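# Rotate wooden block in left palm to match goal views

## Task

The wooden block starts lying loose on the upturned palm of the left hand. Reorient it inside that hand until its pose relative to the hand matches the two goal pictures. Only the left hand may touch it; that hand includes its wrist camera, the camera's post and the arm's final link. The right arm and right hand must never contact the left hand. The task fails if the block touches anything else or leaves the hand. To finish, the block must rest still on the palm or the fingers and must not touch the wrist, camera or post. The palm must face straight up. No left-hand motor may read "moving" or "overload" or be building toward a shutdown; a motor that was dead from the first reading is ignored. Then declare the task done. The hand is opened when you declare, and the block must still be correctly placed on the open hand without anything else holding it.

## Robot and tools

Robot: two arms, left_arm and right_arm. Each carries the same 16-motor right hand (LEAP-style), so the two hands are not mirror images. Only the left hand is used here. The right arm should stay clear and must not touch the left hand. Avoid hard contact between the arms anywhere.

Scene frame: origin on the table top between the arms. +z is up, +x points out over the table, and the left arm sits on the +y side. Arm bases are left_arm (-0.033, +0.438, 0) m and right_arm (-0.048, -0.420, 0) m.

Hand point frame: the hand point sits in front of the palm, at the spot where thumb and index/middle tips meet in a pinch. +z runs along the straightened fingers toward the tips. +x runs across the palm away from the thumb. +y points out of the palm face, which lies at y = -0.062 m. Knuckle hinges are at z = -0.017 m, and the fingertips reach 0.139 m beyond them. A rigid mast on the palm side (x +0.05 to +0.10, z -0.16 to -0.11, up to y = +0.06) can collide with things. For the palm to face straight up, the hand point's +y must point along scene +z.

execute_actions, argument "actions": a list holding zero or one item, plus an optional "pictures" boolean.
- {"actions": []} changes nothing and returns the state.
- Move: {"rows": [...], "steps": n}. There are 1 to 15 rows and steps is 1 to 15 (default 15). Each step is 1/30 s and uses one row; the last row repeats if there are fewer rows than steps.
- Wait: {"steps": n} with n up to 300. It counts from the previous result, and thinking time is included.

Every row is one flat list of 48 numbers, each in [-1, 1], covering both arms. Numbers 1-24 are the left arm and numbers 25-48 are the right, in this order: dx, dy, dz, rx, ry, rz, index_mcp, index_abd, index_pip, index_dip, middle_mcp, middle_abd, middle_pip, middle_dip, ring_mcp, ring_abd, ring_pip, ring_dip, thumb_cmc, thumb_axl, thumb_mcp, thumb_ipl, current_limit, speed.

dx..rz are not a pose. They are an offset of the hand point from its pose in the most recent result, expressed in the hand point's own axes. Before any result exists, and for later calls within one reply, the offset is measured from where the arm is when the action begins. Every row is measured from that same reference, not from the row before it. A value of 1.0 means 0.6 m of translation or 180 degrees. rx, ry, rz form a single rotation vector. All zeros means return to the reference pose; it does not mean hold still. Each step, the target is clipped to within 70 mm and 16 degrees of the measured pose. The arm often stops a centimetre or more short, usually too low. The elbow may sag under load, so re-aim at the pose you want to keep.

Finger numbers are absolute goal angles, scaled linearly between each hinge's stops. The brackets below give degrees at +1 and -1, then the value that means straight.
- Index, middle and ring fingers: _mcp bends at the knuckle toward the palm as the value drops (-18, +128; straight +0.75). _abd swings the finger sideways away from the thumb as the value drops (-60, +60; 0.00). _pip bends the middle joint (-29, +108; +0.58). _dip bends the tip joint (-21, +117; +0.70).
- Thumb: thumb_cmc moves the thumb from beside the palm to in front of it as the value drops (-20, +120; +0.71). thumb_axl rolls the thumb about its length (-27, +140; +0.68). thumb_mcp (-69, +109; +0.23) and thumb_ipl (-77, +108; +0.17) bend it. With thumb_axl straight, lowering them bends toward +z. With thumb_axl at -0.40, they bend the same way that lowering thumb_cmc swings the thumb.
- current_limit: linear from 0 mA at -1 to 550 mA at +1, with a floor of 11 mA.
- speed: set-point speed is (speed+1)/2 times 5.9 rad/s.
- Starting values are current_limit +0.4 and speed -0.6. Both persist until changed.

A zero in a finger column is a real goal. To leave the right hand untouched, copy its hand_goal, hand_current_limit and hand_speed back into its columns. A finger presses only while its goal lies beyond the object's surface.

Result lines:
- State line: each arm's end_effector_position (m) and end_effector_quat_wxyz in the scene frame. Positions may be off at long reach.
- "Hand target": where the controller is currently steering the hand.
- "pose unreachable" and HELD: the clearance check altered or withheld your command on those steps.
- hand_goal and hand_measured: one entry per motor in the order above.
- hand_current_ma: positive means pushing toward -1.
- hand_state: moving, goal, blocked or overload.
- MOTOR HOT: warning from 85 °C. At 100 °C the arm drops (OVER-TEMPERATURE FAULT).

A motor drawing 495 mA or more accumulates seconds; after 5 s it shuts off for 10 s and then returns to its goal. Keep the current moderate and avoid pressing into the block for long. While an arm is stopped, new finger numbers are lost.

Arm joint limits (rad): waist ±2.880, shoulder 0 to 3.142, elbow 0 to 3.019, wrist pitch -1.693 to 1.571, wrist yaw ±1.571, wrist roll ±2.094.

Other tools:
- zoom_image: arguments camera (cam_low 896x504, cam_left_wrist 504x504, cam_right_wrist 504x504) and region [x0, y0, x1, y1] in pixels from the top-left, at most 504x504.
- show_instructions: shows the goal pictures and takes no arguments.
- read_manual: optional section "licences".
- finished_scene: pass the current scene's number to end and grade it. This cannot be undone.

The simulation keeps running while you think. Occasional pushes may nudge the block. Do not drop the block, let it touch anything but the left hand, or knock anything off the table.

Each tool is called after "Call:" as a command line: name --argument value for each argument, lists and objects as JSON in quotes; but a table of rows of numbers goes row by row, as --pt "numbers of a row", without its own name.

Reference images:

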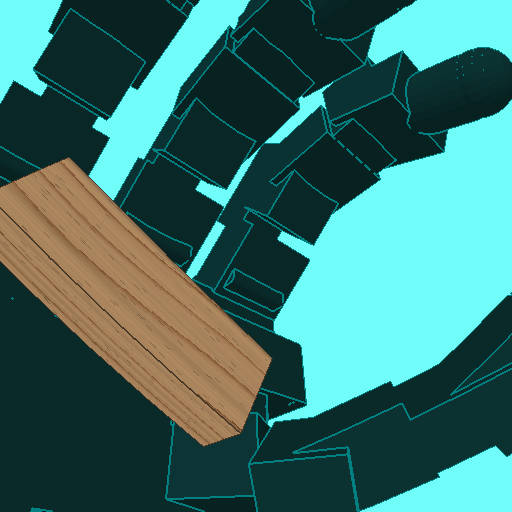

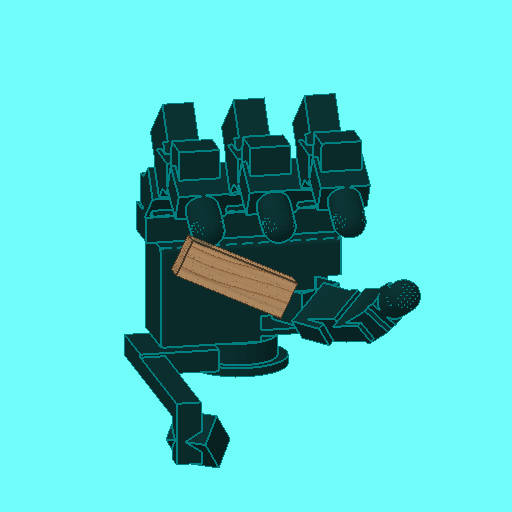

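## Session

I'll start by looking at the current state.

Call:
execute_actions --actions '[]'

Scene clock: 0.00 s of 4800.00 s.
left_arm: end_effector_position=(+0.3524, +0.1201, +0.3780) hand_goal=(+0.046, +0.000, -0.008, +0.280, +0.046, +0.000, -0.008, +0.280, +0.046, +0.000, -0.008, +0.280, -0.104, +0.266, +0.032, -0.018) hand_measured=(+0.062, +0.000, -0.006, +0.282, +0.064, +0.000, -0.006, +0.282, +0.062, +0.000, -0.006, +0.282, -0.092, +0.270, +0.034, -0.016) hand_current_ma=(+91, +0, +15, +14, +94, +0, +15, +12, +89, +0, +15, +12, +66, +27, +9, +10) hand_state=(goal, goal, goal, goal, goal, goal, goal, goal, goal, goal, goal, goal, goal, goal, goal, goal) hand_current_limit=0.40 hand_speed=-0.60 end_effector_quat_wxyz=(+0.627, +0.654, +0.314, +0.286) | right_arm: end_effector_position=(+0.3616, -0.7549, +0.5581) hand_goal=(+0.754, +0.000, +0.576, +0.696, +0.754, +0.000, +0.576, +0.696, +0.754, +0.000, +0.576, +0.696, +0.714, +0.678, +0.226, +0.168) hand_measured=(+0.754, +0.000, +0.576, +0.696, +0.754, +0.000, +0.576, +0.696, +0.754, +0.000, +0.576, +0.696, +0.714, +0.678, +0.226, +0.168) hand_current_ma=(+0, +0, +0, +0, +0, +0, +0, +0, +0, +0, +0, +0, +0, +0, +0, +0) hand_state=(goal, goal, goal, goal, goal, goal, goal, goal, goal, goal, goal, goal, goal, goal, goal, goal) hand_current_limit=0.40 hand_speed=-0.60 end_effector_quat_wxyz=(+0.627, +0.640, +0.320, +0.309)
Joint positions: left_arm=[-0.457  1.127  0.588  0.488  0.074 -0.016] | right_arm=[-0.705  1.064  1.022  0.018  0.009 -0.006]
Joint velocities: left_arm=[-0.024  0.005  0.017  0.002 -0.037  0.051] | right_arm=[ 0.005 -0.005  0.002 -0.007 -0.037  0.051]
Motor temperatures (°C, as the motors report them): left_arm=[27 29 27 27 28 25] | right_arm=[28 25 26 29 25 27]
Hand target (left_arm): +0.354, +0.119, +0.400; +0.640, +0.641, +0.306, +0.293
Hand target (right_arm): +0.359, -0.753, +0.580; +0.640, +0.627, +0.313, +0.315

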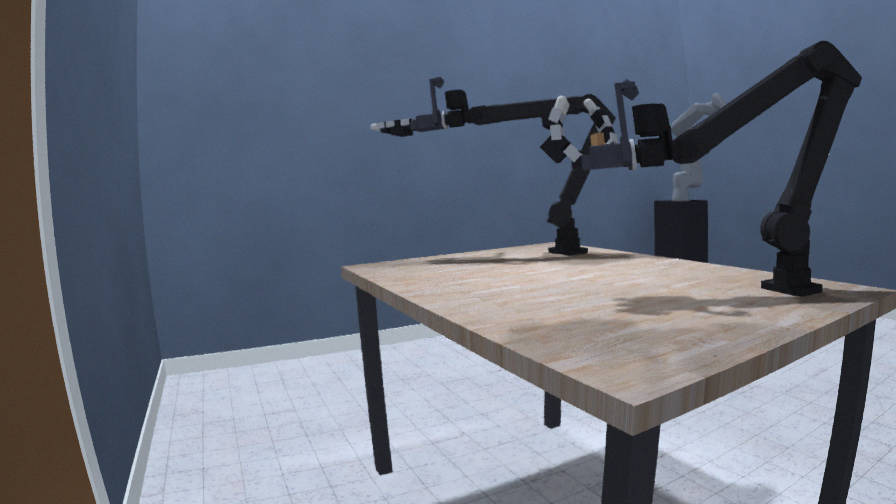

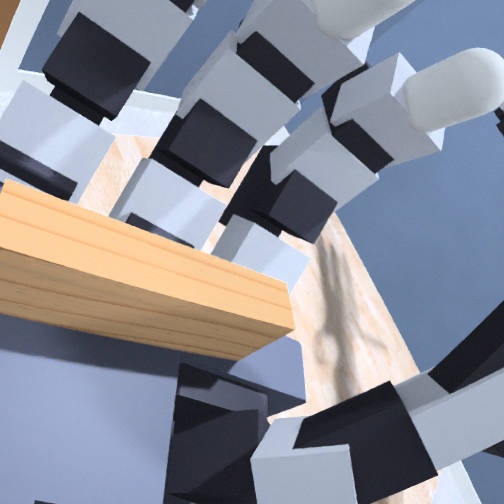

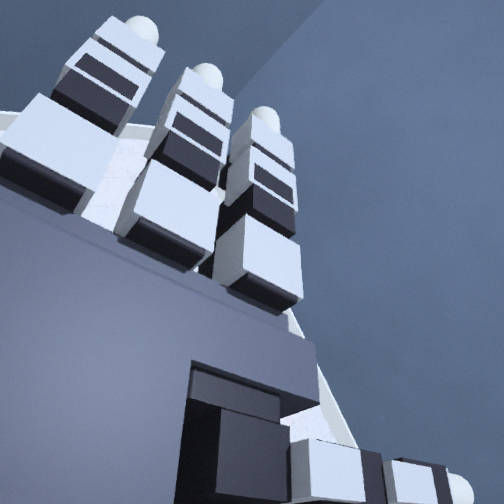

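Call:
zoom_image --camera "cam_low" --region '[520, 70, 700, 190]'

Call:
zoom_image --camera "cam_left_wrist" --region '[0, 100, 400, 500]'

Region (520, 70, 700, 190) of cam_low's 896x504 image, scaled by 2.800, with more detail than that image has.

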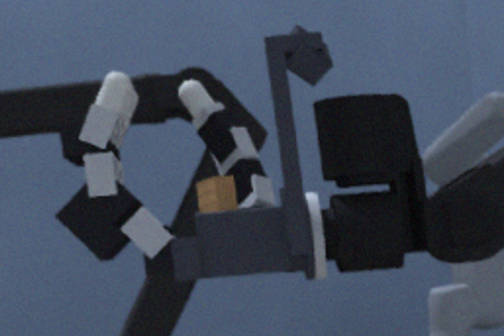

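Region (0, 100, 400, 500) of cam_left_wrist's 504x504 image, scaled by 1.260, with more detail than that image has.

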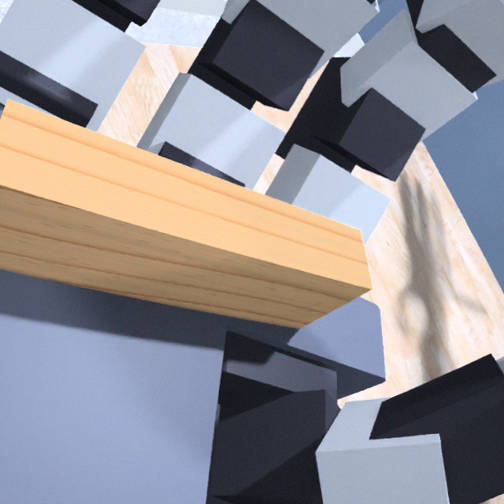

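Call:
zoom_image --camera "cam_low" --region '[560, 110, 640, 175]'

Region (560, 110, 640, 175) of cam_low's 896x504 image, scaled by 6.300, with more detail than that image has; it fills the top 410 rows of this view, and the rest is white.

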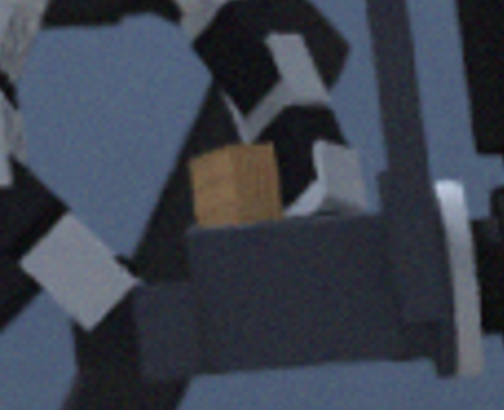

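Call:
execute_actions --actions '[{"rows": [[0, 0.037, 0, -0.0135, 0, 0, 0.046, 0, -0.008, 0.28, 0.046, 0, -0.737, 0.26, 0.046, 0, -0.737, 0.26, -0.104, 0.266, 0.032, -0.018, 0.4, -0.2, 0, 0.036, 0, -0.0135, 0, 0, 0.754, 0, 0.576, 0.696, 0.754, 0, 0.576, 0.696, 0.754, 0, 0.576, 0.696, 0.714, 0.678, 0.226, 0.168, 0.4, -0.6]], "steps": 15}]'

Scene clock: 60.50 s of 4800.00 s.
left_arm: end_effector_position=(+0.3524, +0.1201, +0.3780) hand_goal=(+0.046, +0.000, -0.008, +0.280, +0.046, +0.000, -0.736, +0.260, +0.046, +0.000, -0.736, +0.260, -0.104, +0.266, +0.032, -0.018) hand_measured=(+0.062, +0.000, -0.006, +0.282, +0.062, +0.000, -0.440, +0.262, +0.060, +0.000, -0.382, +0.262, -0.092, +0.270, +0.034, -0.016) hand_current_ma=(+91, +0, +15, +14, +79, +0, +49, +11, +77, +0, +42, +11, +66, +27, +9, +10) hand_state=(goal, goal, goal, goal, goal, goal, moving, goal, goal, goal, moving, goal, goal, goal, goal, goal) hand_current_limit=0.40 hand_speed=-0.20 end_effector_quat_wxyz=(+0.627, +0.654, +0.314, +0.286) | right_arm: end_effector_position=(+0.3616, -0.7549, +0.5581) hand_goal=(+0.754, +0.000, +0.576, +0.696, +0.754, +0.000, +0.576, +0.696, +0.754, +0.000, +0.576, +0.696, +0.714, +0.678, +0.226, +0.168) hand_measured=(+0.762, +0.000, +0.576, +0.696, +0.764, +0.000, +0.576, +0.696, +0.764, +0.000, +0.576, +0.696, +0.724, +0.678, +0.226, +0.168) hand_current_ma=(+51, +0, +5, +0, +54, +0, +4, +0, +53, +0, +5, +0, +51, -4, -1, -2) hand_state=(goal, goal, goal, goal, goal, goal, goal, goal, goal, goal, goal, goal, goal, goal, goal, goal) hand_current_limit=0.40 hand_speed=-0.60 end_effector_quat_wxyz=(+0.627, +0.640, +0.320, +0.309)
Joint positions: left_arm=[-0.457  1.127  0.588  0.488  0.074 -0.016] | right_arm=[-0.705  1.064  1.022  0.018  0.009 -0.006]
Joint velocities: left_arm=[-0.005 -0.005  0.027  0.002 -0.066 -0.051] | right_arm=[-0.015 -0.015 -0.007 -0.007  0.066 -0.095]
Motor temperatures (°C, as the motors report them): left_arm=[27 30 39 28 28 25] | right_arm=[28 26 41 29 25 27]
Hand target (left_arm): +0.353, +0.120, +0.400; +0.640, +0.640, +0.308, +0.293
Hand target (right_arm): +0.362, -0.754, +0.579; +0.640, +0.626, +0.313, +0.315
Off the commanded pose (left_arm): 0.022 m, 2 deg.
Off the commanded pose (right_arm): 0.022 m, 2 deg.
Steps of this call (steps 1 to 1800: nothing new was sent; steps 1801 to 1815: all 15 steps of this action). Readings (end_effector_position | what the end effector reports):
1801: left_arm (+0.3524, +0.1201, +0.3780) | right_arm (+0.3616, -0.7549, +0.5581) | left_arm hand_goal=(+0.046, +0.000, -0.008, +0.280, +0.046, +0.000, -0.736, +0.260, +0.046, +0.000, -0.736, +0.260, -0.104, +0.266, +0.032, -0.018) hand_measured=(+0.062, +0.000, -0.006, +0.282, +0.064, +0.000, -0.006, +0.282, +0.062, +0.000, -0.006, +0.282, -0.092, +0.270, +0.034, -0.016) hand_current_ma=(+91, +0, +15, +14, +94, +0, +15, +12, +89, +0, +15, +12, +66, +27, +9, +10) hand_state=(goal, goal, goal, goal, goal, goal, moving, moving, goal, goal, moving, moving, goal, goal, goal, goal) hand_current_limit=0.40 hand_speed=-0.20 | right_arm hand_goal=(+0.754, +0.000, +0.576, +0.696, +0.754, +0.000, +0.576, +0.696, +0.754, +0.000, +0.576, +0.696, +0.714, +0.678, +0.226, +0.168) hand_measured=(+0.762, +0.000, +0.576, +0.696, +0.764, +0.000, +0.576, +0.696, +0.764, +0.000, +0.576, +0.696, +0.724, +0.678, +0.226, +0.168) hand_current_ma=(+51, +0, +5, +0, +54, +0, +4, +0, +53, +0, +5, +0, +51, -4, -1, -2) hand_state=(goal, goal, goal, goal, goal, goal, goal, goal, goal, goal, goal, goal, goal, goal, goal, goal) hand_current_limit=0.40 hand_speed=-0.60
1802: left_arm (+0.3524, +0.1201, +0.3780) | right_arm (+0.3616, -0.7549, +0.5581) | left_arm hand_goal=(+0.046, +0.000, -0.008, +0.280, +0.046, +0.000, -0.736, +0.260, +0.046, +0.000, -0.736, +0.260, -0.104, +0.266, +0.032, -0.018) hand_measured=(+0.062, +0.000, -0.006, +0.282, +0.064, +0.000, -0.006, +0.282, +0.062, +0.000, -0.006, +0.282, -0.092, +0.270, +0.034, -0.016) hand_current_ma=(+91, +0, +15, +14, +94, +0, +132, +51, +89, +0, +136, +51, +66, +27, +9, +10) hand_state=(goal, goal, goal, goal, goal, goal, moving, moving, goal, goal, moving, moving, goal, goal, goal, goal) hand_current_limit=0.40 hand_speed=-0.20 | right_arm hand_goal=(+0.754, +0.000, +0.576, +0.696, +0.754, +0.000, +0.576, +0.696, +0.754, +0.000, +0.576, +0.696, +0.714, +0.678, +0.226, +0.168) hand_measured=(+0.762, +0.000, +0.576, +0.696, +0.764, +0.000, +0.576, +0.696, +0.764, +0.000, +0.576, +0.696, +0.724, +0.678, +0.226, +0.168) hand_current_ma=(+51, +0, +5, +0, +54, +0, +4, +0, +53, +0, +5, +0, +51, -4, -1, -2) hand_state=(goal, goal, goal, goal, goal, goal, goal, goal, goal, goal, goal, goal, goal, goal, goal, goal) hand_current_limit=0.40 hand_speed=-0.60
1804: left_arm (+0.3524, +0.1201, +0.3780) | right_arm (+0.3616, -0.7549, +0.5581) | left_arm hand_goal=(+0.046, +0.000, -0.008, +0.280, +0.046, +0.000, -0.736, +0.260, +0.046, +0.000, -0.736, +0.260, -0.104, +0.266, +0.032, -0.018) hand_measured=(+0.062, +0.000, -0.006, +0.282, +0.062, +0.000, -0.066, +0.264, +0.062, +0.000, -0.060, +0.264, -0.092, +0.270, +0.034, -0.016) hand_current_ma=(+91, +0, +15, +14, +91, +0, +85, +8, +86, +0, +94, +8, +66, +27, +9, +10) hand_state=(goal, goal, goal, goal, goal, goal, moving, moving, moving, goal, moving, moving, goal, goal, goal, goal) hand_current_limit=0.40 hand_speed=-0.20 | right_arm hand_goal=(+0.754, +0.000, +0.576, +0.696, +0.754, +0.000, +0.576, +0.696, +0.754, +0.000, +0.576, +0.696, +0.714, +0.678, +0.226, +0.168) hand_measured=(+0.762, +0.000, +0.576, +0.696, +0.764, +0.000, +0.576, +0.696, +0.764, +0.000, +0.576, +0.696, +0.724, +0.678, +0.226, +0.168) hand_current_ma=(+51, +0, +5, +0, +54, +0, +4, +0, +53, +0, +5, +0, +51, -4, -1, -2) hand_state=(goal, goal, goal, goal, goal, goal, goal, goal, goal, goal, goal, goal, goal, goal, goal, goal) hand_current_limit=0.40 hand_speed=-0.60
1808: left_arm (+0.3524, +0.1201, +0.3780) | right_arm (+0.3616, -0.7549, +0.5581) | left_arm hand_goal=(+0.046, +0.000, -0.008, +0.280, +0.046, +0.000, -0.736, +0.260, +0.046, +0.000, -0.736, +0.260, -0.104, +0.266, +0.032, -0.018) hand_measured=(+0.062, +0.000, -0.006, +0.282, +0.062, +0.000, -0.202, +0.262, +0.060, +0.000, -0.176, +0.262, -0.092, +0.270, +0.034, -0.016) hand_current_ma=(+91, +0, +15, +14, +89, +0, +57, +12, +84, +0, +57, +12, +66, +27, +9, +10) hand_state=(goal, goal, goal, goal, goal, goal, moving, goal, goal, goal, moving, goal, goal, goal, goal, goal) hand_current_limit=0.40 hand_speed=-0.20 | right_arm hand_goal=(+0.754, +0.000, +0.576, +0.696, +0.754, +0.000, +0.576, +0.696, +0.754, +0.000, +0.576, +0.696, +0.714, +0.678, +0.226, +0.168) hand_measured=(+0.762, +0.000, +0.576, +0.696, +0.764, +0.000, +0.576, +0.696, +0.764, +0.000, +0.576, +0.696, +0.724, +0.678, +0.226, +0.168) hand_current_ma=(+51, +0, +5, +0, +54, +0, +4, +0, +53, +0, +5, +0, +51, -4, -1, -2) hand_state=(goal, goal, goal, goal, goal, goal, goal, goal, goal, goal, goal, goal, goal, goal, goal, goal) hand_current_limit=0.40 hand_speed=-0.60
1815: the state above

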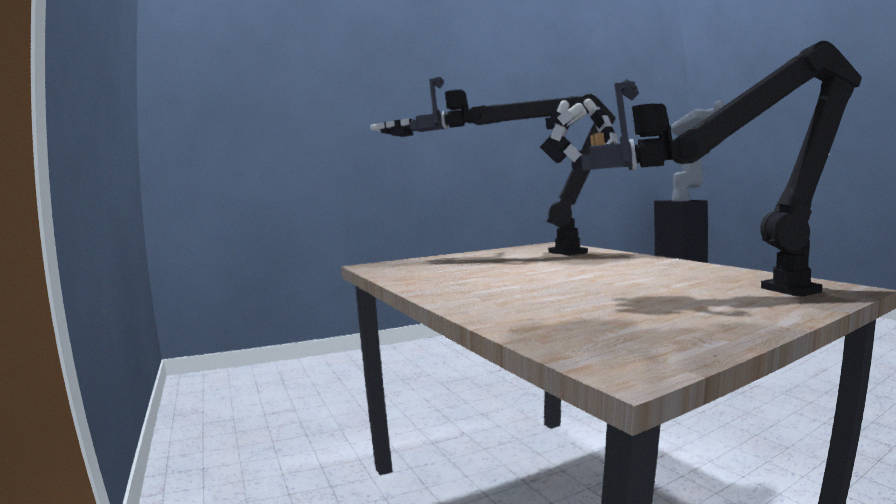

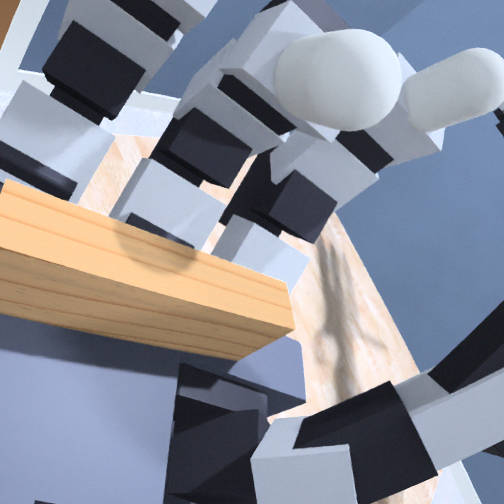

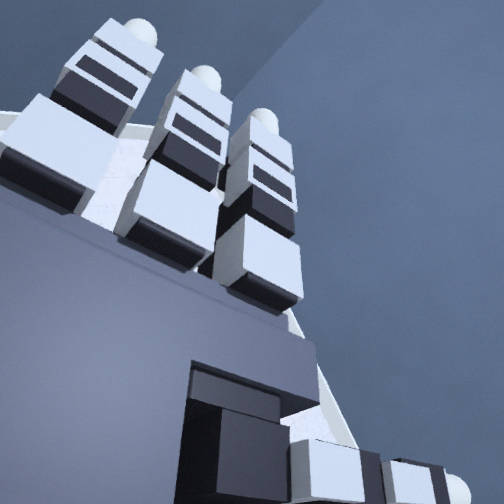

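Call:
execute_actions --actions '[{"rows": [[0, 0.037, 0, -0.0135, 0, 0, 0.046, 0, -0.008, 0.28, -0.41, 0, -0.737, 0.26, -0.41, 0, -0.737, 0.26, -0.104, 0.266, 0.032, -0.018, 0.4, -0.2, 0, 0.036, 0, -0.0135, 0, 0, 0.754, 0, 0.576, 0.696, 0.754, 0, 0.576, 0.696, 0.754, 0, 0.576, 0.696, 0.714, 0.678, 0.226, 0.168, 0.4, -0.6]], "steps": 15}]' --pictures false

Call:
execute_actions --actions '[{"steps": 15}]'

Scene clock: 67.57 s of 4800.00 s.
left_arm: end_effector_position=(+0.3524, +0.1201, +0.3780) hand_goal=(+0.046, +0.000, -0.008, +0.280, -0.410, +0.000, -0.736, +0.260, -0.410, +0.000, -0.736, +0.260, -0.104, +0.266, +0.032, -0.018) hand_measured=(+0.062, +0.000, -0.006, +0.282, -0.296, +0.000, -0.730, +0.264, -0.284, +0.000, -0.728, +0.266, -0.092, +0.270, +0.034, -0.016) hand_current_ma=(+91, +0, +15, +14, +277, +0, +85, +35, +287, +0, +108, +53, +66, +27, +9, +10) hand_state=(goal, goal, goal, goal, moving, goal, moving, moving, moving, goal, moving, moving, goal, goal, goal, goal) hand_current_limit=0.40 hand_speed=-0.20 end_effector_quat_wxyz=(+0.627, +0.654, +0.314, +0.286) | right_arm: end_effector_position=(+0.3616, -0.7549, +0.5581) hand_goal=(+0.754, +0.000, +0.576, +0.696, +0.754, +0.000, +0.576, +0.696, +0.754, +0.000, +0.576, +0.696, +0.714, +0.678, +0.226, +0.168) hand_measured=(+0.762, +0.000, +0.576, +0.696, +0.764, +0.000, +0.576, +0.696, +0.764, +0.000, +0.576, +0.696, +0.724, +0.678, +0.226, +0.168) hand_current_ma=(+51, +0, +5, +0, +54, +0, +4, +0, +53, +0, +5, +0, +51, -4, -1, -2) hand_state=(goal, goal, goal, goal, goal, goal, goal, goal, goal, goal, goal, goal, goal, goal, goal, goal) hand_current_limit=0.40 hand_speed=-0.60 end_effector_quat_wxyz=(+0.627, +0.640, +0.320, +0.309)
Joint positions: left_arm=[-0.457  1.127  0.588  0.488  0.074 -0.016] | right_arm=[-0.705  1.064  1.022  0.018  0.009 -0.006]
Joint velocities: left_arm=[-0.024 -0.005  0.012  0.007 -0.037  0.022] | right_arm=[-0.015 -0.015 -0.017 -0.007 -0.007  0.051]
Motor temperatures (°C, as the motors report them): left_arm=[27 30 39 28 28 25] | right_arm=[28 26 41 29 25 27]
Hand target (left_arm): +0.353, +0.120, +0.400; +0.640, +0.640, +0.308, +0.293
Hand target (right_arm): +0.362, -0.754, +0.579; +0.640, +0.626, +0.313, +0.315
Off the commanded pose (left_arm): 0.022 m, 2 deg.
Off the commanded pose (right_arm): 0.022 m, 2 deg.
Steps of this call (steps 1 to 197: nothing new was sent; steps 198 to 212: all 15 steps of this action). Readings (end_effector_position | what the end effector reports):
198: left_arm (+0.3524, +0.1201, +0.3780) | right_arm (+0.3616, -0.7549, +0.5581) | left_arm hand_goal=(+0.046, +0.000, -0.008, +0.280, -0.410, +0.000, -0.736, +0.260, -0.410, +0.000, -0.736, +0.260, -0.104, +0.266, +0.032, -0.018) hand_measured=(+0.062, +0.000, -0.006, +0.282, +0.058, +0.000, -0.736, +0.262, +0.058, +0.000, -0.736, +0.262, -0.092, +0.270, +0.034, -0.016) hand_current_ma=(+91, +0, +15, +14, +68, +0, +2, +11, +64, +0, +2, +11, +66, +27, +9, +10) hand_state=(goal, goal, goal, goal, moving, goal, goal, goal, moving, goal, goal, goal, goal, goal, goal, goal) hand_current_limit=0.40 hand_speed=-0.20 | right_arm hand_goal=(+0.754, +0.000, +0.576, +0.696, +0.754, +0.000, +0.576, +0.696, +0.754, +0.000, +0.576, +0.696, +0.714, +0.678, +0.226, +0.168) hand_measured=(+0.762, +0.000, +0.576, +0.696, +0.764, +0.000, +0.576, +0.696, +0.764, +0.000, +0.576, +0.696, +0.724, +0.678, +0.226, +0.168) hand_current_ma=(+51, +0, +5, +0, +54, +0, +4, +0, +53, +0, +5, +0, +51, -4, -1, -2) hand_state=(goal, goal, goal, goal, goal, goal, goal, goal, goal, goal, goal, goal, goal, goal, goal, goal) hand_current_limit=0.40 hand_speed=-0.60
199: left_arm (+0.3524, +0.1201, +0.3780) | right_arm (+0.3616, -0.7549, +0.5581) | left_arm hand_goal=(+0.046, +0.000, -0.008, +0.280, -0.410, +0.000, -0.736, +0.260, -0.410, +0.000, -0.736, +0.260, -0.104, +0.266, +0.032, -0.018) hand_measured=(+0.062, +0.000, -0.006, +0.282, +0.058, +0.000, -0.736, +0.262, +0.058, +0.000, -0.736, +0.262, -0.092, +0.270, +0.034, -0.016) hand_current_ma=(+91, +0, +15, +14, +187, +0, +2, +11, +181, +0, +2, +11, +66, +27, +9, +10) hand_state=(goal, goal, goal, goal, moving, goal, goal, goal, moving, goal, goal, goal, goal, goal, goal, goal) hand_current_limit=0.40 hand_speed=-0.20 | right_arm hand_goal=(+0.754, +0.000, +0.576, +0.696, +0.754, +0.000, +0.576, +0.696, +0.754, +0.000, +0.576, +0.696, +0.714, +0.678, +0.226, +0.168) hand_measured=(+0.762, +0.000, +0.576, +0.696, +0.764, +0.000, +0.576, +0.696, +0.764, +0.000, +0.576, +0.696, +0.724, +0.678, +0.226, +0.168) hand_current_ma=(+51, +0, +5, +0, +54, +0, +4, +0, +53, +0, +5, +0, +51, -4, -1, -2) hand_state=(goal, goal, goal, goal, goal, goal, goal, goal, goal, goal, goal, goal, goal, goal, goal, goal) hand_current_limit=0.40 hand_speed=-0.60
201: left_arm (+0.3524, +0.1201, +0.3780) | right_arm (+0.3616, -0.7549, +0.5581) | left_arm hand_goal=(+0.046, +0.000, -0.008, +0.280, -0.410, +0.000, -0.736, +0.260, -0.410, +0.000, -0.736, +0.260, -0.104, +0.266, +0.032, -0.018) hand_measured=(+0.062, +0.000, -0.006, +0.282, +0.008, +0.000, -0.736, +0.262, +0.008, +0.000, -0.736, +0.262, -0.092, +0.270, +0.034, -0.016) hand_current_ma=(+90, +0, +15, +14, +120, +0, +1, +11, +120, +0, +1, +11, +66, +27, +9, +10) hand_state=(goal, goal, goal, goal, moving, goal, goal, goal, moving, goal, goal, goal, goal, goal, goal, goal) hand_current_limit=0.40 hand_speed=-0.20 | right_arm hand_goal=(+0.754, +0.000, +0.576, +0.696, +0.754, +0.000, +0.576, +0.696, +0.754, +0.000, +0.576, +0.696, +0.714, +0.678, +0.226, +0.168) hand_measured=(+0.762, +0.000, +0.576, +0.696, +0.764, +0.000, +0.576, +0.696, +0.764, +0.000, +0.576, +0.696, +0.724, +0.678, +0.226, +0.168) hand_current_ma=(+51, +0, +5, +0, +54, +0, +4, +0, +53, +0, +5, +0, +51, -4, -1, -2) hand_state=(goal, goal, goal, goal, goal, goal, goal, goal, goal, goal, goal, goal, goal, goal, goal, goal) hand_current_limit=0.40 hand_speed=-0.60
205: left_arm (+0.3524, +0.1201, +0.3780) | right_arm (+0.3616, -0.7549, +0.5581) | left_arm hand_goal=(+0.046, +0.000, -0.008, +0.280, -0.410, +0.000, -0.736, +0.260, -0.410, +0.000, -0.736, +0.260, -0.104, +0.266, +0.032, -0.018) hand_measured=(+0.062, +0.000, -0.006, +0.282, -0.104, +0.000, -0.736, +0.262, -0.102, +0.000, -0.736, +0.262, -0.092, +0.270, +0.034, -0.016) hand_current_ma=(+91, +0, +15, +14, +90, +0, +0, +11, +85, +0, +0, +11, +66, +27, +9, +10) hand_state=(goal, goal, goal, goal, moving, goal, goal, goal, moving, goal, goal, goal, goal, goal, goal, goal) hand_current_limit=0.40 hand_speed=-0.20 | right_arm hand_goal=(+0.754, +0.000, +0.576, +0.696, +0.754, +0.000, +0.576, +0.696, +0.754, +0.000, +0.576, +0.696, +0.714, +0.678, +0.226, +0.168) hand_measured=(+0.762, +0.000, +0.576, +0.696, +0.764, +0.000, +0.576, +0.696, +0.764, +0.000, +0.576, +0.696, +0.724, +0.678, +0.226, +0.168) hand_current_ma=(+51, +0, +5, +0, +54, +0, +4, +0, +53, +0, +5, +0, +51, -4, -1, -2) hand_state=(goal, goal, goal, goal, goal, goal, goal, goal, goal, goal, goal, goal, goal, goal, goal, goal) hand_current_limit=0.40 hand_speed=-0.60
212: the state above

Scene clock: 68.07 s of 4800.00 s.
left_arm: end_effector_position=(+0.3524, +0.1201, +0.3780) hand_goal=(+0.046, +0.000, -0.008, +0.280, -0.410, +0.000, -0.736, +0.260, -0.410, +0.000, -0.736, +0.260, -0.104, +0.266, +0.032, -0.018) hand_measured=(+0.062, +0.000, -0.006, +0.282, -0.338, +0.000, -0.704, +0.272, -0.320, +0.000, -0.704, +0.276, -0.092, +0.270, +0.034, -0.016) hand_current_ma=(+91, +0, +15, +14, +384, +0, +163, +70, +384, +0, +193, +98, +66, +27, +9, +10) hand_state=(goal, goal, goal, goal, blocked, goal, blocked, goal, blocked, goal, blocked, goal, goal, goal, goal, goal) hand_current_limit=0.40 hand_speed=-0.20 end_effector_quat_wxyz=(+0.627, +0.654, +0.314, +0.286) | right_arm: end_effector_position=(+0.3616, -0.7549, +0.5581) hand_goal=(+0.754, +0.000, +0.576, +0.696, +0.754, +0.000, +0.576, +0.696, +0.754, +0.000, +0.576, +0.696, +0.714, +0.678, +0.226, +0.168) hand_measured=(+0.762, +0.000, +0.576, +0.696, +0.764, +0.000, +0.576, +0.696, +0.764, +0.000, +0.576, +0.696, +0.724, +0.678, +0.226, +0.168) hand_current_ma=(+51, +0, +5, +0, +54, +0, +4, +0, +53, +0, +5, +0, +51, -4, -1, -2) hand_state=(goal, goal, goal, goal, goal, goal, goal, goal, goal, goal, goal, goal, goal, goal, goal, goal) hand_current_limit=0.40 hand_speed=-0.60 end_effector_quat_wxyz=(+0.627, +0.640, +0.320, +0.309)
Joint positions: left_arm=[-0.457  1.127  0.588  0.488  0.074 -0.016] | right_arm=[-0.705  1.064  1.022  0.018  0.009 -0.006]
Joint velocities: left_arm=[ 0.005 -0.005 -0.002 -0.002 -0.022  0.081] | right_arm=[-0.015 -0.015  0.007 -0.007  0.037 -0.037]
Motor temperatures (°C, as the motors report them): left_arm=[27 30 39 28 28 25] | right_arm=[28 26 41 29 25 27]
Hand target (left_arm): +0.353, +0.120, +0.400; +0.640, +0.640, +0.308, +0.293
Hand target (right_arm): +0.362, -0.754, +0.579; +0.640, +0.626, +0.313, +0.315
Off the commanded pose (left_arm): 0.022 m, 2 deg.
Off the commanded pose (right_arm): 0.022 m, 2 deg.
Steps of this call (steps 1 to 15: nothing new was sent). Readings (end_effector_position | what the end effector reports):
1: left_arm (+0.3524, +0.1201, +0.3780) | right_arm (+0.3616, -0.7549, +0.5581) | left_arm hand_goal=(+0.046, +0.000, -0.008, +0.280, -0.410, +0.000, -0.736, +0.260, -0.410, +0.000, -0.736, +0.260, -0.104, +0.266, +0.032, -0.018) hand_measured=(+0.062, +0.000, -0.006, +0.282, -0.310, +0.000, -0.722, +0.266, -0.296, +0.000, -0.720, +0.268, -0.092, +0.270, +0.034, -0.016) hand_current_ma=(+91, +0, +15, +14, +309, +0, +122, +52, +317, +0, +152, +76, +66, +27, +9, +10) hand_state=(goal, goal, goal, goal, moving, goal, moving, moving, moving, goal, moving, moving, goal, goal, goal, goal) hand_current_limit=0.40 hand_speed=-0.20 | right_arm hand_goal=(+0.754, +0.000, +0.576, +0.696, +0.754, +0.000, +0.576, +0.696, +0.754, +0.000, +0.576, +0.696, +0.714, +0.678, +0.226, +0.168) hand_measured=(+0.762, +0.000, +0.576, +0.696, +0.764, +0.000, +0.576, +0.696, +0.764, +0.000, +0.576, +0.696, +0.724, +0.678, +0.226, +0.168) hand_current_ma=(+51, +0, +5, +0, +54, +0, +4, +0, +53, +0, +5, +0, +51, -4, -1, -2) hand_state=(goal, goal, goal, goal, goal, goal, goal, goal, goal, goal, goal, goal, goal, goal, goal, goal) hand_current_limit=0.40 hand_speed=-0.60
2: left_arm (+0.3524, +0.1201, +0.3780) | right_arm (+0.3616, -0.7549, +0.5581) | left_arm hand_goal=(+0.046, +0.000, -0.008, +0.280, -0.410, +0.000, -0.736, +0.260, -0.410, +0.000, -0.736, +0.260, -0.104, +0.266, +0.032, -0.018) hand_measured=(+0.062, +0.000, -0.006, +0.282, -0.318, +0.000, -0.716, +0.268, -0.302, +0.000, -0.716, +0.270, -0.092, +0.270, +0.034, -0.016) hand_current_ma=(+91, +0, +15, +14, +327, +0, +126, +52, +327, +0, +150, +76, +66, +27, +9, +10) hand_state=(goal, goal, goal, goal, moving, goal, moving, moving, moving, goal, moving, moving, goal, goal, goal, goal) hand_current_limit=0.40 hand_speed=-0.20 | right_arm hand_goal=(+0.754, +0.000, +0.576, +0.696, +0.754, +0.000, +0.576, +0.696, +0.754, +0.000, +0.576, +0.696, +0.714, +0.678, +0.226, +0.168) hand_measured=(+0.762, +0.000, +0.576, +0.696, +0.764, +0.000, +0.576, +0.696, +0.764, +0.000, +0.576, +0.696, +0.724, +0.678, +0.226, +0.168) hand_current_ma=(+51, +0, +5, +0, +54, +0, +4, +0, +53, +0, +5, +0, +51, -4, -1, -2) hand_state=(goal, goal, goal, goal, goal, goal, goal, goal, goal, goal, goal, goal, goal, goal, goal, goal) hand_current_limit=0.40 hand_speed=-0.60
4: left_arm (+0.3524, +0.1201, +0.3780) | right_arm (+0.3616, -0.7549, +0.5581) | left_arm hand_goal=(+0.046, +0.000, -0.008, +0.280, -0.410, +0.000, -0.736, +0.260, -0.410, +0.000, -0.736, +0.260, -0.104, +0.266, +0.032, -0.018) hand_measured=(+0.062, +0.000, -0.006, +0.282, -0.328, +0.000, -0.710, +0.270, -0.312, +0.000, -0.710, +0.274, -0.092, +0.270, +0.034, -0.016) hand_current_ma=(+91, +0, +15, +14, +356, +0, +145, +62, +356, +0, +172, +88, +66, +27, +9, +10) hand_state=(goal, goal, goal, goal, moving, goal, moving, moving, moving, goal, moving, moving, goal, goal, goal, goal) hand_current_limit=0.40 hand_speed=-0.20 | right_arm hand_goal=(+0.754, +0.000, +0.576, +0.696, +0.754, +0.000, +0.576, +0.696, +0.754, +0.000, +0.576, +0.696, +0.714, +0.678, +0.226, +0.168) hand_measured=(+0.762, +0.000, +0.576, +0.696, +0.764, +0.000, +0.576, +0.696, +0.764, +0.000, +0.576, +0.696, +0.724, +0.678, +0.226, +0.168) hand_current_ma=(+51, +0, +5, +0, +54, +0, +4, +0, +53, +0, +5, +0, +51, -4, -1, -2) hand_state=(goal, goal, goal, goal, goal, goal, goal, goal, goal, goal, goal, goal, goal, goal, goal, goal) hand_current_limit=0.40 hand_speed=-0.60
8: left_arm (+0.3524, +0.1201, +0.3780) | right_arm (+0.3616, -0.7549, +0.5581) | left_arm hand_goal=(+0.046, +0.000, -0.008, +0.280, -0.410, +0.000, -0.736, +0.260, -0.410, +0.000, -0.736, +0.260, -0.104, +0.266, +0.032, -0.018) hand_measured=(+0.062, +0.000, -0.006, +0.282, -0.336, +0.000, -0.706, +0.272, -0.318, +0.000, -0.706, +0.276, -0.092, +0.270, +0.034, -0.016) hand_current_ma=(+91, +0, +15, +14, +378, +0, +159, +68, +378, +0, +188, +96, +66, +27, +9, +10) hand_state=(goal, goal, goal, goal, moving, goal, blocked, goal, moving, goal, blocked, goal, goal, goal, goal, goal) hand_current_limit=0.40 hand_speed=-0.20 | right_arm hand_goal=(+0.754, +0.000, +0.576, +0.696, +0.754, +0.000, +0.576, +0.696, +0.754, +0.000, +0.576, +0.696, +0.714, +0.678, +0.226, +0.168) hand_measured=(+0.762, +0.000, +0.576, +0.696, +0.764, +0.000, +0.576, +0.696, +0.764, +0.000, +0.576, +0.696, +0.724, +0.678, +0.226, +0.168) hand_current_ma=(+51, +0, +5, +0, +54, +0, +4, +0, +53, +0, +5, +0, +51, -4, -1, -2) hand_state=(goal, goal, goal, goal, goal, goal, goal, goal, goal, goal, goal, goal, goal, goal, goal, goal) hand_current_limit=0.40 hand_speed=-0.60
15: the state above

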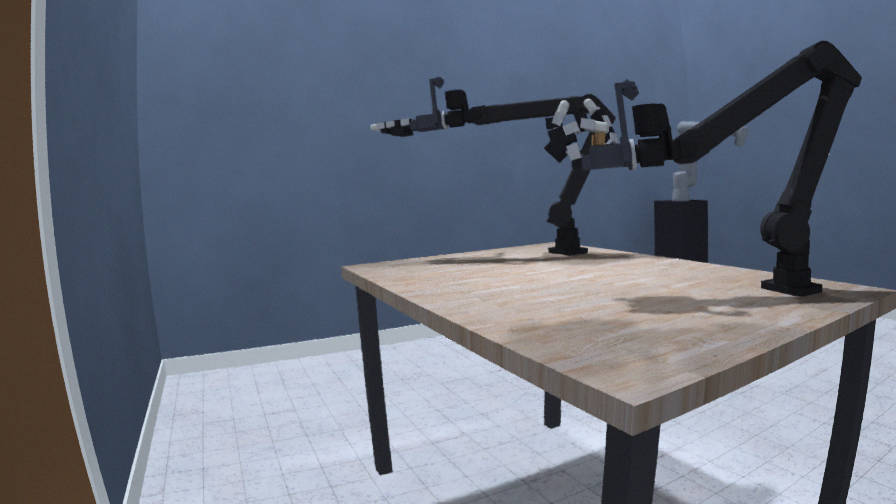

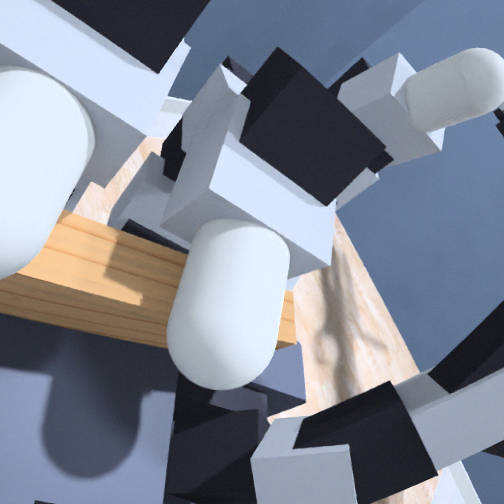

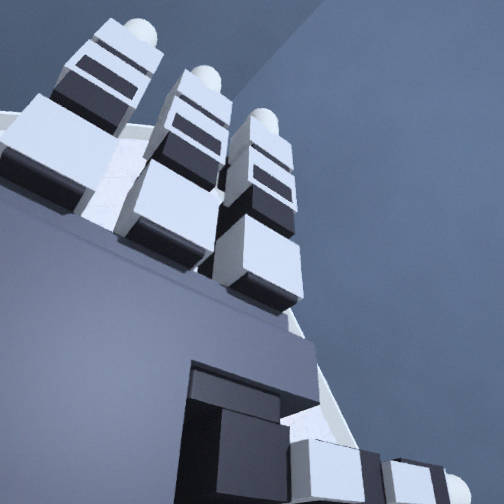

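Call:
execute_actions --actions '[{"rows": [[0, 0.037, 0, -0.0135, 0, 0, 0.046, 0, -0.008, 0.28, -0.3, 0, -0.8, -0.7, -0.3, 0, -0.8, -0.7, -0.104, 0.266, 0.032, -0.018, 0.4, -0.2, 0, 0.036, 0, -0.0135, 0, 0, 0.754, 0, 0.576, 0.696, 0.754, 0, 0.576, 0.696, 0.754, 0, 0.576, 0.696, 0.714, 0.678, 0.226, 0.168, 0.4, -0.6]], "steps": 15}]' --pictures false

Call:
execute_actions --actions '[{"steps": 30}]'

Scene clock: 73.83 s of 4800.00 s.
left_arm: end_effector_position=(+0.3524, +0.1201, +0.3780) hand_goal=(+0.046, +0.000, -0.008, +0.280, -0.300, +0.000, -0.800, -0.700, -0.300, +0.000, -0.800, -0.700, -0.104, +0.266, +0.032, -0.018) hand_measured=(+0.062, +0.000, -0.006, +0.282, -0.266, +0.000, -0.724, +0.172, -0.258, +0.000, -0.716, +0.186, -0.092, +0.270, +0.034, -0.016) hand_current_ma=(+91, +0, +15, +14, +189, +0, +385, +376, +238, +0, +385, +377, +66, +27, +9, +10) hand_state=(goal, goal, goal, goal, blocked, goal, blocked, moving, blocked, goal, blocked, moving, goal, goal, goal, goal) hand_current_limit=0.40 hand_speed=-0.20 end_effector_quat_wxyz=(+0.627, +0.654, +0.314, +0.286) | right_arm: end_effector_position=(+0.3616, -0.7549, +0.5581) hand_goal=(+0.754, +0.000, +0.576, +0.696, +0.754, +0.000, +0.576, +0.696, +0.754, +0.000, +0.576, +0.696, +0.714, +0.678, +0.226, +0.168) hand_measured=(+0.762, +0.000, +0.576, +0.696, +0.764, +0.000, +0.576, +0.696, +0.764, +0.000, +0.576, +0.696, +0.724, +0.678, +0.226, +0.168) hand_current_ma=(+51, +0, +5, +0, +54, +0, +4, +0, +53, +0, +5, +0, +51, -4, -1, -2) hand_state=(goal, goal, goal, goal, goal, goal, goal, goal, goal, goal, goal, goal, goal, goal, goal, goal) hand_current_limit=0.40 hand_speed=-0.60 end_effector_quat_wxyz=(+0.627, +0.640, +0.320, +0.309)
Joint positions: left_arm=[-0.457  1.127  0.588  0.488  0.074 -0.016] | right_arm=[-0.705  1.064  1.022  0.018  0.009 -0.006]
Joint velocities: left_arm=[-0.005 -0.015  0.012 -0.017 -0.051 -0.081] | right_arm=[-0.005  0.005  0.022  0.012 -0.095  0.081]
Motor temperatures (°C, as the motors report them): left_arm=[27 30 39 28 28 25] | right_arm=[28 26 42 29 25 27]
Hand target (left_arm): +0.353, +0.120, +0.400; +0.640, +0.640, +0.308, +0.293
Hand target (right_arm): +0.362, -0.754, +0.579; +0.640, +0.626, +0.313, +0.315
Off the commanded pose (left_arm): 0.022 m, 2 deg.
Off the commanded pose (right_arm): 0.022 m, 2 deg.
Steps of this call (steps 1 to 158: nothing new was sent; steps 159 to 173: all 15 steps of this action). Readings (end_effector_position | what the end effector reports):
159: left_arm (+0.3524, +0.1201, +0.3780) | right_arm (+0.3616, -0.7549, +0.5581) | left_arm hand_goal=(+0.046, +0.000, -0.008, +0.280, -0.300, +0.000, -0.800, -0.700, -0.300, +0.000, -0.800, -0.700, -0.104, +0.266, +0.032, -0.018) hand_measured=(+0.062, +0.000, -0.006, +0.282, -0.338, +0.000, -0.704, +0.272, -0.320, +0.000, -0.704, +0.276, -0.092, +0.270, +0.034, -0.016) hand_current_ma=(+91, +0, +15, +14, +385, +0, +163, +70, +385, +0, +193, +98, +66, +27, +9, +10) hand_state=(goal, goal, goal, goal, moving, goal, moving, moving, moving, goal, moving, moving, goal, goal, goal, goal) hand_current_limit=0.40 hand_speed=-0.20 | right_arm hand_goal=(+0.754, +0.000, +0.576, +0.696, +0.754, +0.000, +0.576, +0.696, +0.754, +0.000, +0.576, +0.696, +0.714, +0.678, +0.226, +0.168) hand_measured=(+0.762, +0.000, +0.576, +0.696, +0.764, +0.000, +0.576, +0.696, +0.764, +0.000, +0.576, +0.696, +0.724, +0.678, +0.226, +0.168) hand_current_ma=(+51, +0, +5, +0, +54, +0, +4, +0, +53, +0, +5, +0, +51, -4, -1, -2) hand_state=(goal, goal, goal, goal, goal, goal, goal, goal, goal, goal, goal, goal, goal, goal, goal, goal) hand_current_limit=0.40 hand_speed=-0.60
160: left_arm (+0.3524, +0.1201, +0.3780) | right_arm (+0.3616, -0.7549, +0.5581) | left_arm hand_goal=(+0.046, +0.000, -0.008, +0.280, -0.300, +0.000, -0.800, -0.700, -0.300, +0.000, -0.800, -0.700, -0.104, +0.266, +0.032, -0.018) hand_measured=(+0.062, +0.000, -0.006, +0.282, -0.338, +0.000, -0.704, +0.272, -0.320, +0.000, -0.704, +0.276, -0.092, +0.270, +0.034, -0.016) hand_current_ma=(+91, +0, +15, +14, +219, +0, +275, +213, +211, +0, +289, +242, +66, +27, +9, +10) hand_state=(goal, goal, goal, goal, moving, goal, moving, moving, moving, goal, moving, moving, goal, goal, goal, goal) hand_current_limit=0.40 hand_speed=-0.20 | right_arm hand_goal=(+0.754, +0.000, +0.576, +0.696, +0.754, +0.000, +0.576, +0.696, +0.754, +0.000, +0.576, +0.696, +0.714, +0.678, +0.226, +0.168) hand_measured=(+0.762, +0.000, +0.576, +0.696, +0.764, +0.000, +0.576, +0.696, +0.764, +0.000, +0.576, +0.696, +0.724, +0.678, +0.226, +0.168) hand_current_ma=(+51, +0, +5, +0, +54, +0, +4, +0, +53, +0, +5, +0, +51, -4, -1, -2) hand_state=(goal, goal, goal, goal, goal, goal, goal, goal, goal, goal, goal, goal, goal, goal, goal, goal) hand_current_limit=0.40 hand_speed=-0.60
162: left_arm (+0.3524, +0.1201, +0.3780) | right_arm (+0.3616, -0.7549, +0.5581) | left_arm hand_goal=(+0.046, +0.000, -0.008, +0.280, -0.300, +0.000, -0.800, -0.700, -0.300, +0.000, -0.800, -0.700, -0.104, +0.266, +0.032, -0.018) hand_measured=(+0.062, +0.000, -0.006, +0.282, -0.298, +0.000, -0.716, +0.238, -0.286, +0.000, -0.714, +0.246, -0.092, +0.270, +0.034, -0.016) hand_current_ma=(+91, +0, +15, +14, +101, +0, +230, +175, +137, +0, +265, +186, +66, +27, +9, +10) hand_state=(goal, goal, goal, goal, moving, goal, moving, moving, moving, goal, moving, moving, goal, goal, goal, goal) hand_current_limit=0.40 hand_speed=-0.20 | right_arm hand_goal=(+0.754, +0.000, +0.576, +0.696, +0.754, +0.000, +0.576, +0.696, +0.754, +0.000, +0.576, +0.696, +0.714, +0.678, +0.226, +0.168) hand_measured=(+0.762, +0.000, +0.576, +0.696, +0.764, +0.000, +0.576, +0.696, +0.764, +0.000, +0.576, +0.696, +0.724, +0.678, +0.226, +0.168) hand_current_ma=(+51, +0, +5, +0, +54, +0, +4, +0, +53, +0, +5, +0, +51, -4, -1, -2) hand_state=(goal, goal, goal, goal, goal, goal, goal, goal, goal, goal, goal, goal, goal, goal, goal, goal) hand_current_limit=0.40 hand_speed=-0.60
166: left_arm (+0.3524, +0.1201, +0.3780) | right_arm (+0.3616, -0.7549, +0.5581) | left_arm hand_goal=(+0.046, +0.000, -0.008, +0.280, -0.300, +0.000, -0.800, -0.700, -0.300, +0.000, -0.800, -0.700, -0.104, +0.266, +0.032, -0.018) hand_measured=(+0.062, +0.000, -0.006, +0.282, -0.272, +0.000, -0.724, +0.190, -0.266, +0.000, -0.716, +0.202, -0.092, +0.270, +0.034, -0.016) hand_current_ma=(+91, +0, +15, +14, +160, +0, +385, +327, +206, +0, +385, +333, +66, +27, +9, +10) hand_state=(goal, goal, goal, goal, moving, goal, blocked, moving, moving, goal, blocked, moving, goal, goal, goal, goal) hand_current_limit=0.40 hand_speed=-0.20 | right_arm hand_goal=(+0.754, +0.000, +0.576, +0.696, +0.754, +0.000, +0.576, +0.696, +0.754, +0.000, +0.576, +0.696, +0.714, +0.678, +0.226, +0.168) hand_measured=(+0.762, +0.000, +0.576, +0.696, +0.764, +0.000, +0.576, +0.696, +0.764, +0.000, +0.576, +0.696, +0.724, +0.678, +0.226, +0.168) hand_current_ma=(+51, +0, +5, +0, +54, +0, +4, +0, +53, +0, +5, +0, +51, -4, -1, -2) hand_state=(goal, goal, goal, goal, goal, goal, goal, goal, goal, goal, goal, goal, goal, goal, goal, goal) hand_current_limit=0.40 hand_speed=-0.60
173: the state above

Scene clock: 74.83 s of 4800.00 s.
left_arm: end_effector_position=(+0.3524, +0.1201, +0.3780) hand_goal=(+0.046, +0.000, -0.008, +0.280, -0.300, +0.000, -0.800, -0.700, -0.300, +0.000, -0.800, -0.700, -0.104, +0.266, +0.032, -0.018) hand_measured=(+0.062, +0.000, -0.006, +0.282, -0.264, +0.000, -0.724, +0.168, -0.256, +0.000, -0.716, +0.184, -0.092, +0.270, +0.034, -0.016) hand_current_ma=(+91, +0, +15, +14, +193, +0, +385, +385, +242, +0, +385, +385, +66, +27, +9, +10) hand_state=(goal, goal, goal, goal, blocked, goal, blocked, blocked, blocked, goal, blocked, blocked, goal, goal, goal, goal) hand_current_limit=0.40 hand_speed=-0.20 end_effector_quat_wxyz=(+0.627, +0.654, +0.314, +0.286) | right_arm: end_effector_position=(+0.3616, -0.7549, +0.5581) hand_goal=(+0.754, +0.000, +0.576, +0.696, +0.754, +0.000, +0.576, +0.696, +0.754, +0.000, +0.576, +0.696, +0.714, +0.678, +0.226, +0.168) hand_measured=(+0.762, +0.000, +0.576, +0.696, +0.764, +0.000, +0.576, +0.696, +0.764, +0.000, +0.576, +0.696, +0.724, +0.678, +0.226, +0.168) hand_current_ma=(+51, +0, +5, +0, +54, +0, +4, +0, +53, +0, +5, +0, +51, -4, -1, -2) hand_state=(goal, goal, goal, goal, goal, goal, goal, goal, goal, goal, goal, goal, goal, goal, goal, goal) hand_current_limit=0.40 hand_speed=-0.60 end_effector_quat_wxyz=(+0.627, +0.640, +0.320, +0.309)
Joint positions: left_arm=[-0.457  1.127  0.588  0.488  0.074 -0.016] | right_arm=[-0.705  1.064  1.022  0.018  0.009 -0.006]
Joint velocities: left_arm=[ 0.024 -0.024  0.017  0.007 -0.066 -0.11 ] | right_arm=[-0.015  0.005 -0.002  0.007 -0.022  0.066]
Motor temperatures (°C, as the motors report them): left_arm=[27 30 39 28 28 25] | right_arm=[28 26 42 29 25 27]
Hand target (left_arm): +0.353, +0.120, +0.400; +0.640, +0.640, +0.308, +0.293
Hand target (right_arm): +0.362, -0.754, +0.579; +0.640, +0.626, +0.313, +0.315
Off the commanded pose (left_arm): 0.022 m, 2 deg.
Off the commanded pose (right_arm): 0.022 m, 2 deg.
Steps of this call (steps 1 to 30: nothing new was sent). Readings (end_effector_position | what the end effector reports):
1: left_arm (+0.3524, +0.1201, +0.3780) | right_arm (+0.3616, -0.7549, +0.5581) | left_arm hand_goal=(+0.046, +0.000, -0.008, +0.280, -0.300, +0.000, -0.800, -0.700, -0.300, +0.000, -0.800, -0.700, -0.104, +0.266, +0.032, -0.018) hand_measured=(+0.062, +0.000, -0.006, +0.282, -0.264, +0.000, -0.724, +0.172, -0.258, +0.000, -0.716, +0.186, -0.092, +0.270, +0.034, -0.016) hand_current_ma=(+91, +0, +15, +14, +190, +0, +385, +379, +238, +0, +385, +379, +66, +27, +9, +10) hand_state=(goal, goal, goal, goal, blocked, goal, blocked, blocked, blocked, goal, blocked, blocked, goal, goal, goal, goal) hand_current_limit=0.40 hand_speed=-0.20 | right_arm hand_goal=(+0.754, +0.000, +0.576, +0.696, +0.754, +0.000, +0.576, +0.696, +0.754, +0.000, +0.576, +0.696, +0.714, +0.678, +0.226, +0.168) hand_measured=(+0.762, +0.000, +0.576, +0.696, +0.764, +0.000, +0.576, +0.696, +0.764, +0.000, +0.576, +0.696, +0.724, +0.678, +0.226, +0.168) hand_current_ma=(+51, +0, +5, +0, +54, +0, +4, +0, +53, +0, +5, +0, +51, -4, -1, -2) hand_state=(goal, goal, goal, goal, goal, goal, goal, goal, goal, goal, goal, goal, goal, goal, goal, goal) hand_current_limit=0.40 hand_speed=-0.60
2: left_arm (+0.3524, +0.1201, +0.3780) | right_arm (+0.3616, -0.7549, +0.5581) | left_arm hand_goal=(+0.046, +0.000, -0.008, +0.280, -0.300, +0.000, -0.800, -0.700, -0.300, +0.000, -0.800, -0.700, -0.104, +0.266, +0.032, -0.018) hand_measured=(+0.062, +0.000, -0.006, +0.282, -0.264, +0.000, -0.724, +0.170, -0.258, +0.000, -0.716, +0.184, -0.092, +0.270, +0.034, -0.016) hand_current_ma=(+91, +0, +15, +14, +191, +0, +385, +380, +240, +0, +385, +380, +66, +27, +9, +10) hand_state=(goal, goal, goal, goal, blocked, goal, blocked, moving, blocked, goal, blocked, blocked, goal, goal, goal, goal) hand_current_limit=0.40 hand_speed=-0.20 | right_arm hand_goal=(+0.754, +0.000, +0.576, +0.696, +0.754, +0.000, +0.576, +0.696, +0.754, +0.000, +0.576, +0.696, +0.714, +0.678, +0.226, +0.168) hand_measured=(+0.762, +0.000, +0.576, +0.696, +0.764, +0.000, +0.576, +0.696, +0.764, +0.000, +0.576, +0.696, +0.724, +0.678, +0.226, +0.168) hand_current_ma=(+51, +0, +5, +0, +54, +0, +4, +0, +53, +0, +5, +0, +51, -4, -1, -2) hand_state=(goal, goal, goal, goal, goal, goal, goal, goal, goal, goal, goal, goal, goal, goal, goal, goal) hand_current_limit=0.40 hand_speed=-0.60
4: left_arm (+0.3524, +0.1201, +0.3780) | right_arm (+0.3616, -0.7549, +0.5581) | left_arm hand_goal=(+0.046, +0.000, -0.008, +0.280, -0.300, +0.000, -0.800, -0.700, -0.300, +0.000, -0.800, -0.700, -0.104, +0.266, +0.032, -0.018) hand_measured=(+0.062, +0.000, -0.006, +0.282, -0.264, +0.000, -0.724, +0.170, -0.258, +0.000, -0.716, +0.184, -0.092, +0.270, +0.034, -0.016) hand_current_ma=(+91, +0, +15, +14, +192, +0, +385, +382, +241, +0, +385, +382, +66, +27, +9, +10) hand_state=(goal, goal, goal, goal, blocked, goal, blocked, blocked, blocked, goal, blocked, blocked, goal, goal, goal, goal) hand_current_limit=0.40 hand_speed=-0.20 | right_arm hand_goal=(+0.754, +0.000, +0.576, +0.696, +0.754, +0.000, +0.576, +0.696, +0.754, +0.000, +0.576, +0.696, +0.714, +0.678, +0.226, +0.168) hand_measured=(+0.762, +0.000, +0.576, +0.696, +0.764, +0.000, +0.576, +0.696, +0.764, +0.000, +0.576, +0.696, +0.724, +0.678, +0.226, +0.168) hand_current_ma=(+51, +0, +5, +0, +54, +0, +4, +0, +53, +0, +5, +0, +51, -4, -1, -2) hand_state=(goal, goal, goal, goal, goal, goal, goal, goal, goal, goal, goal, goal, goal, goal, goal, goal) hand_current_limit=0.40 hand_speed=-0.60
8: left_arm (+0.3524, +0.1201, +0.3780) | right_arm (+0.3616, -0.7549, +0.5581) | left_arm hand_goal=(+0.046, +0.000, -0.008, +0.280, -0.300, +0.000, -0.800, -0.700, -0.300, +0.000, -0.800, -0.700, -0.104, +0.266, +0.032, -0.018) hand_measured=(+0.062, +0.000, -0.006, +0.282, -0.264, +0.000, -0.724, +0.168, -0.256, +0.000, -0.716, +0.184, -0.092, +0.270, +0.034, -0.016) hand_current_ma=(+91, +0, +15, +14, +193, +0, +385, +384, +242, +0, +385, +384, +66, +27, +9, +10) hand_state=(goal, goal, goal, goal, blocked, goal, blocked, blocked, blocked, goal, blocked, blocked, goal, goal, goal, goal) hand_current_limit=0.40 hand_speed=-0.20 | right_arm hand_goal=(+0.754, +0.000, +0.576, +0.696, +0.754, +0.000, +0.576, +0.696, +0.754, +0.000, +0.576, +0.696, +0.714, +0.678, +0.226, +0.168) hand_measured=(+0.762, +0.000, +0.576, +0.696, +0.764, +0.000, +0.576, +0.696, +0.764, +0.000, +0.576, +0.696, +0.724, +0.678, +0.226, +0.168) hand_current_ma=(+51, +0, +5, +0, +54, +0, +4, +0, +53, +0, +5, +0, +51, -4, -1, -2) hand_state=(goal, goal, goal, goal, goal, goal, goal, goal, goal, goal, goal, goal, goal, goal, goal, goal) hand_current_limit=0.40 hand_speed=-0.60
30: the state above

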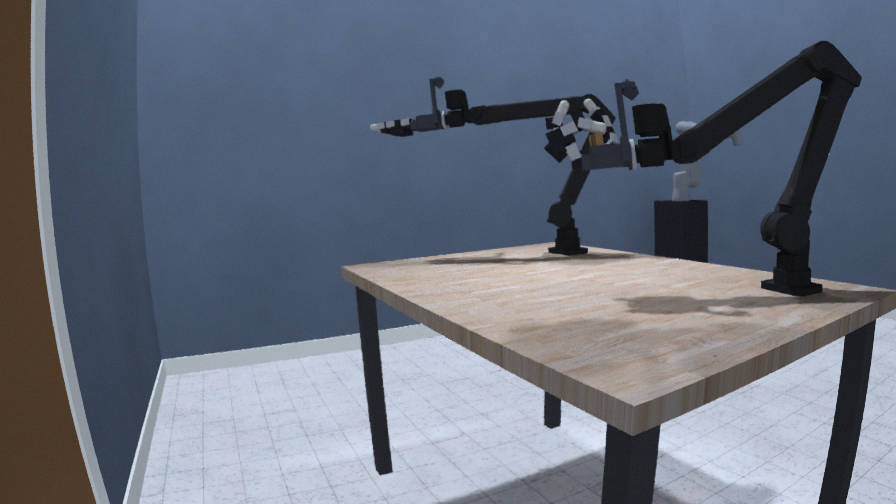

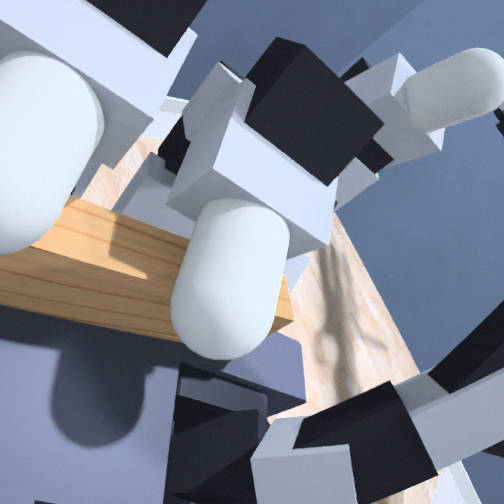

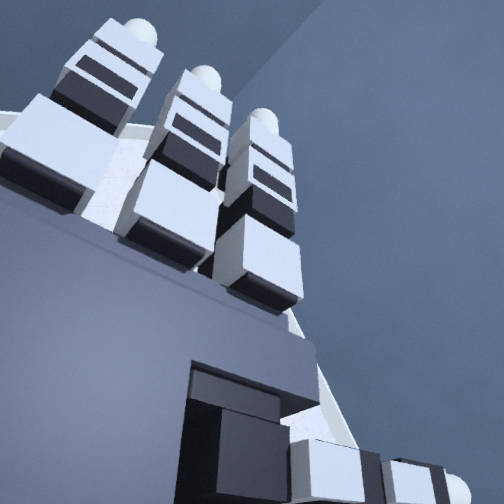

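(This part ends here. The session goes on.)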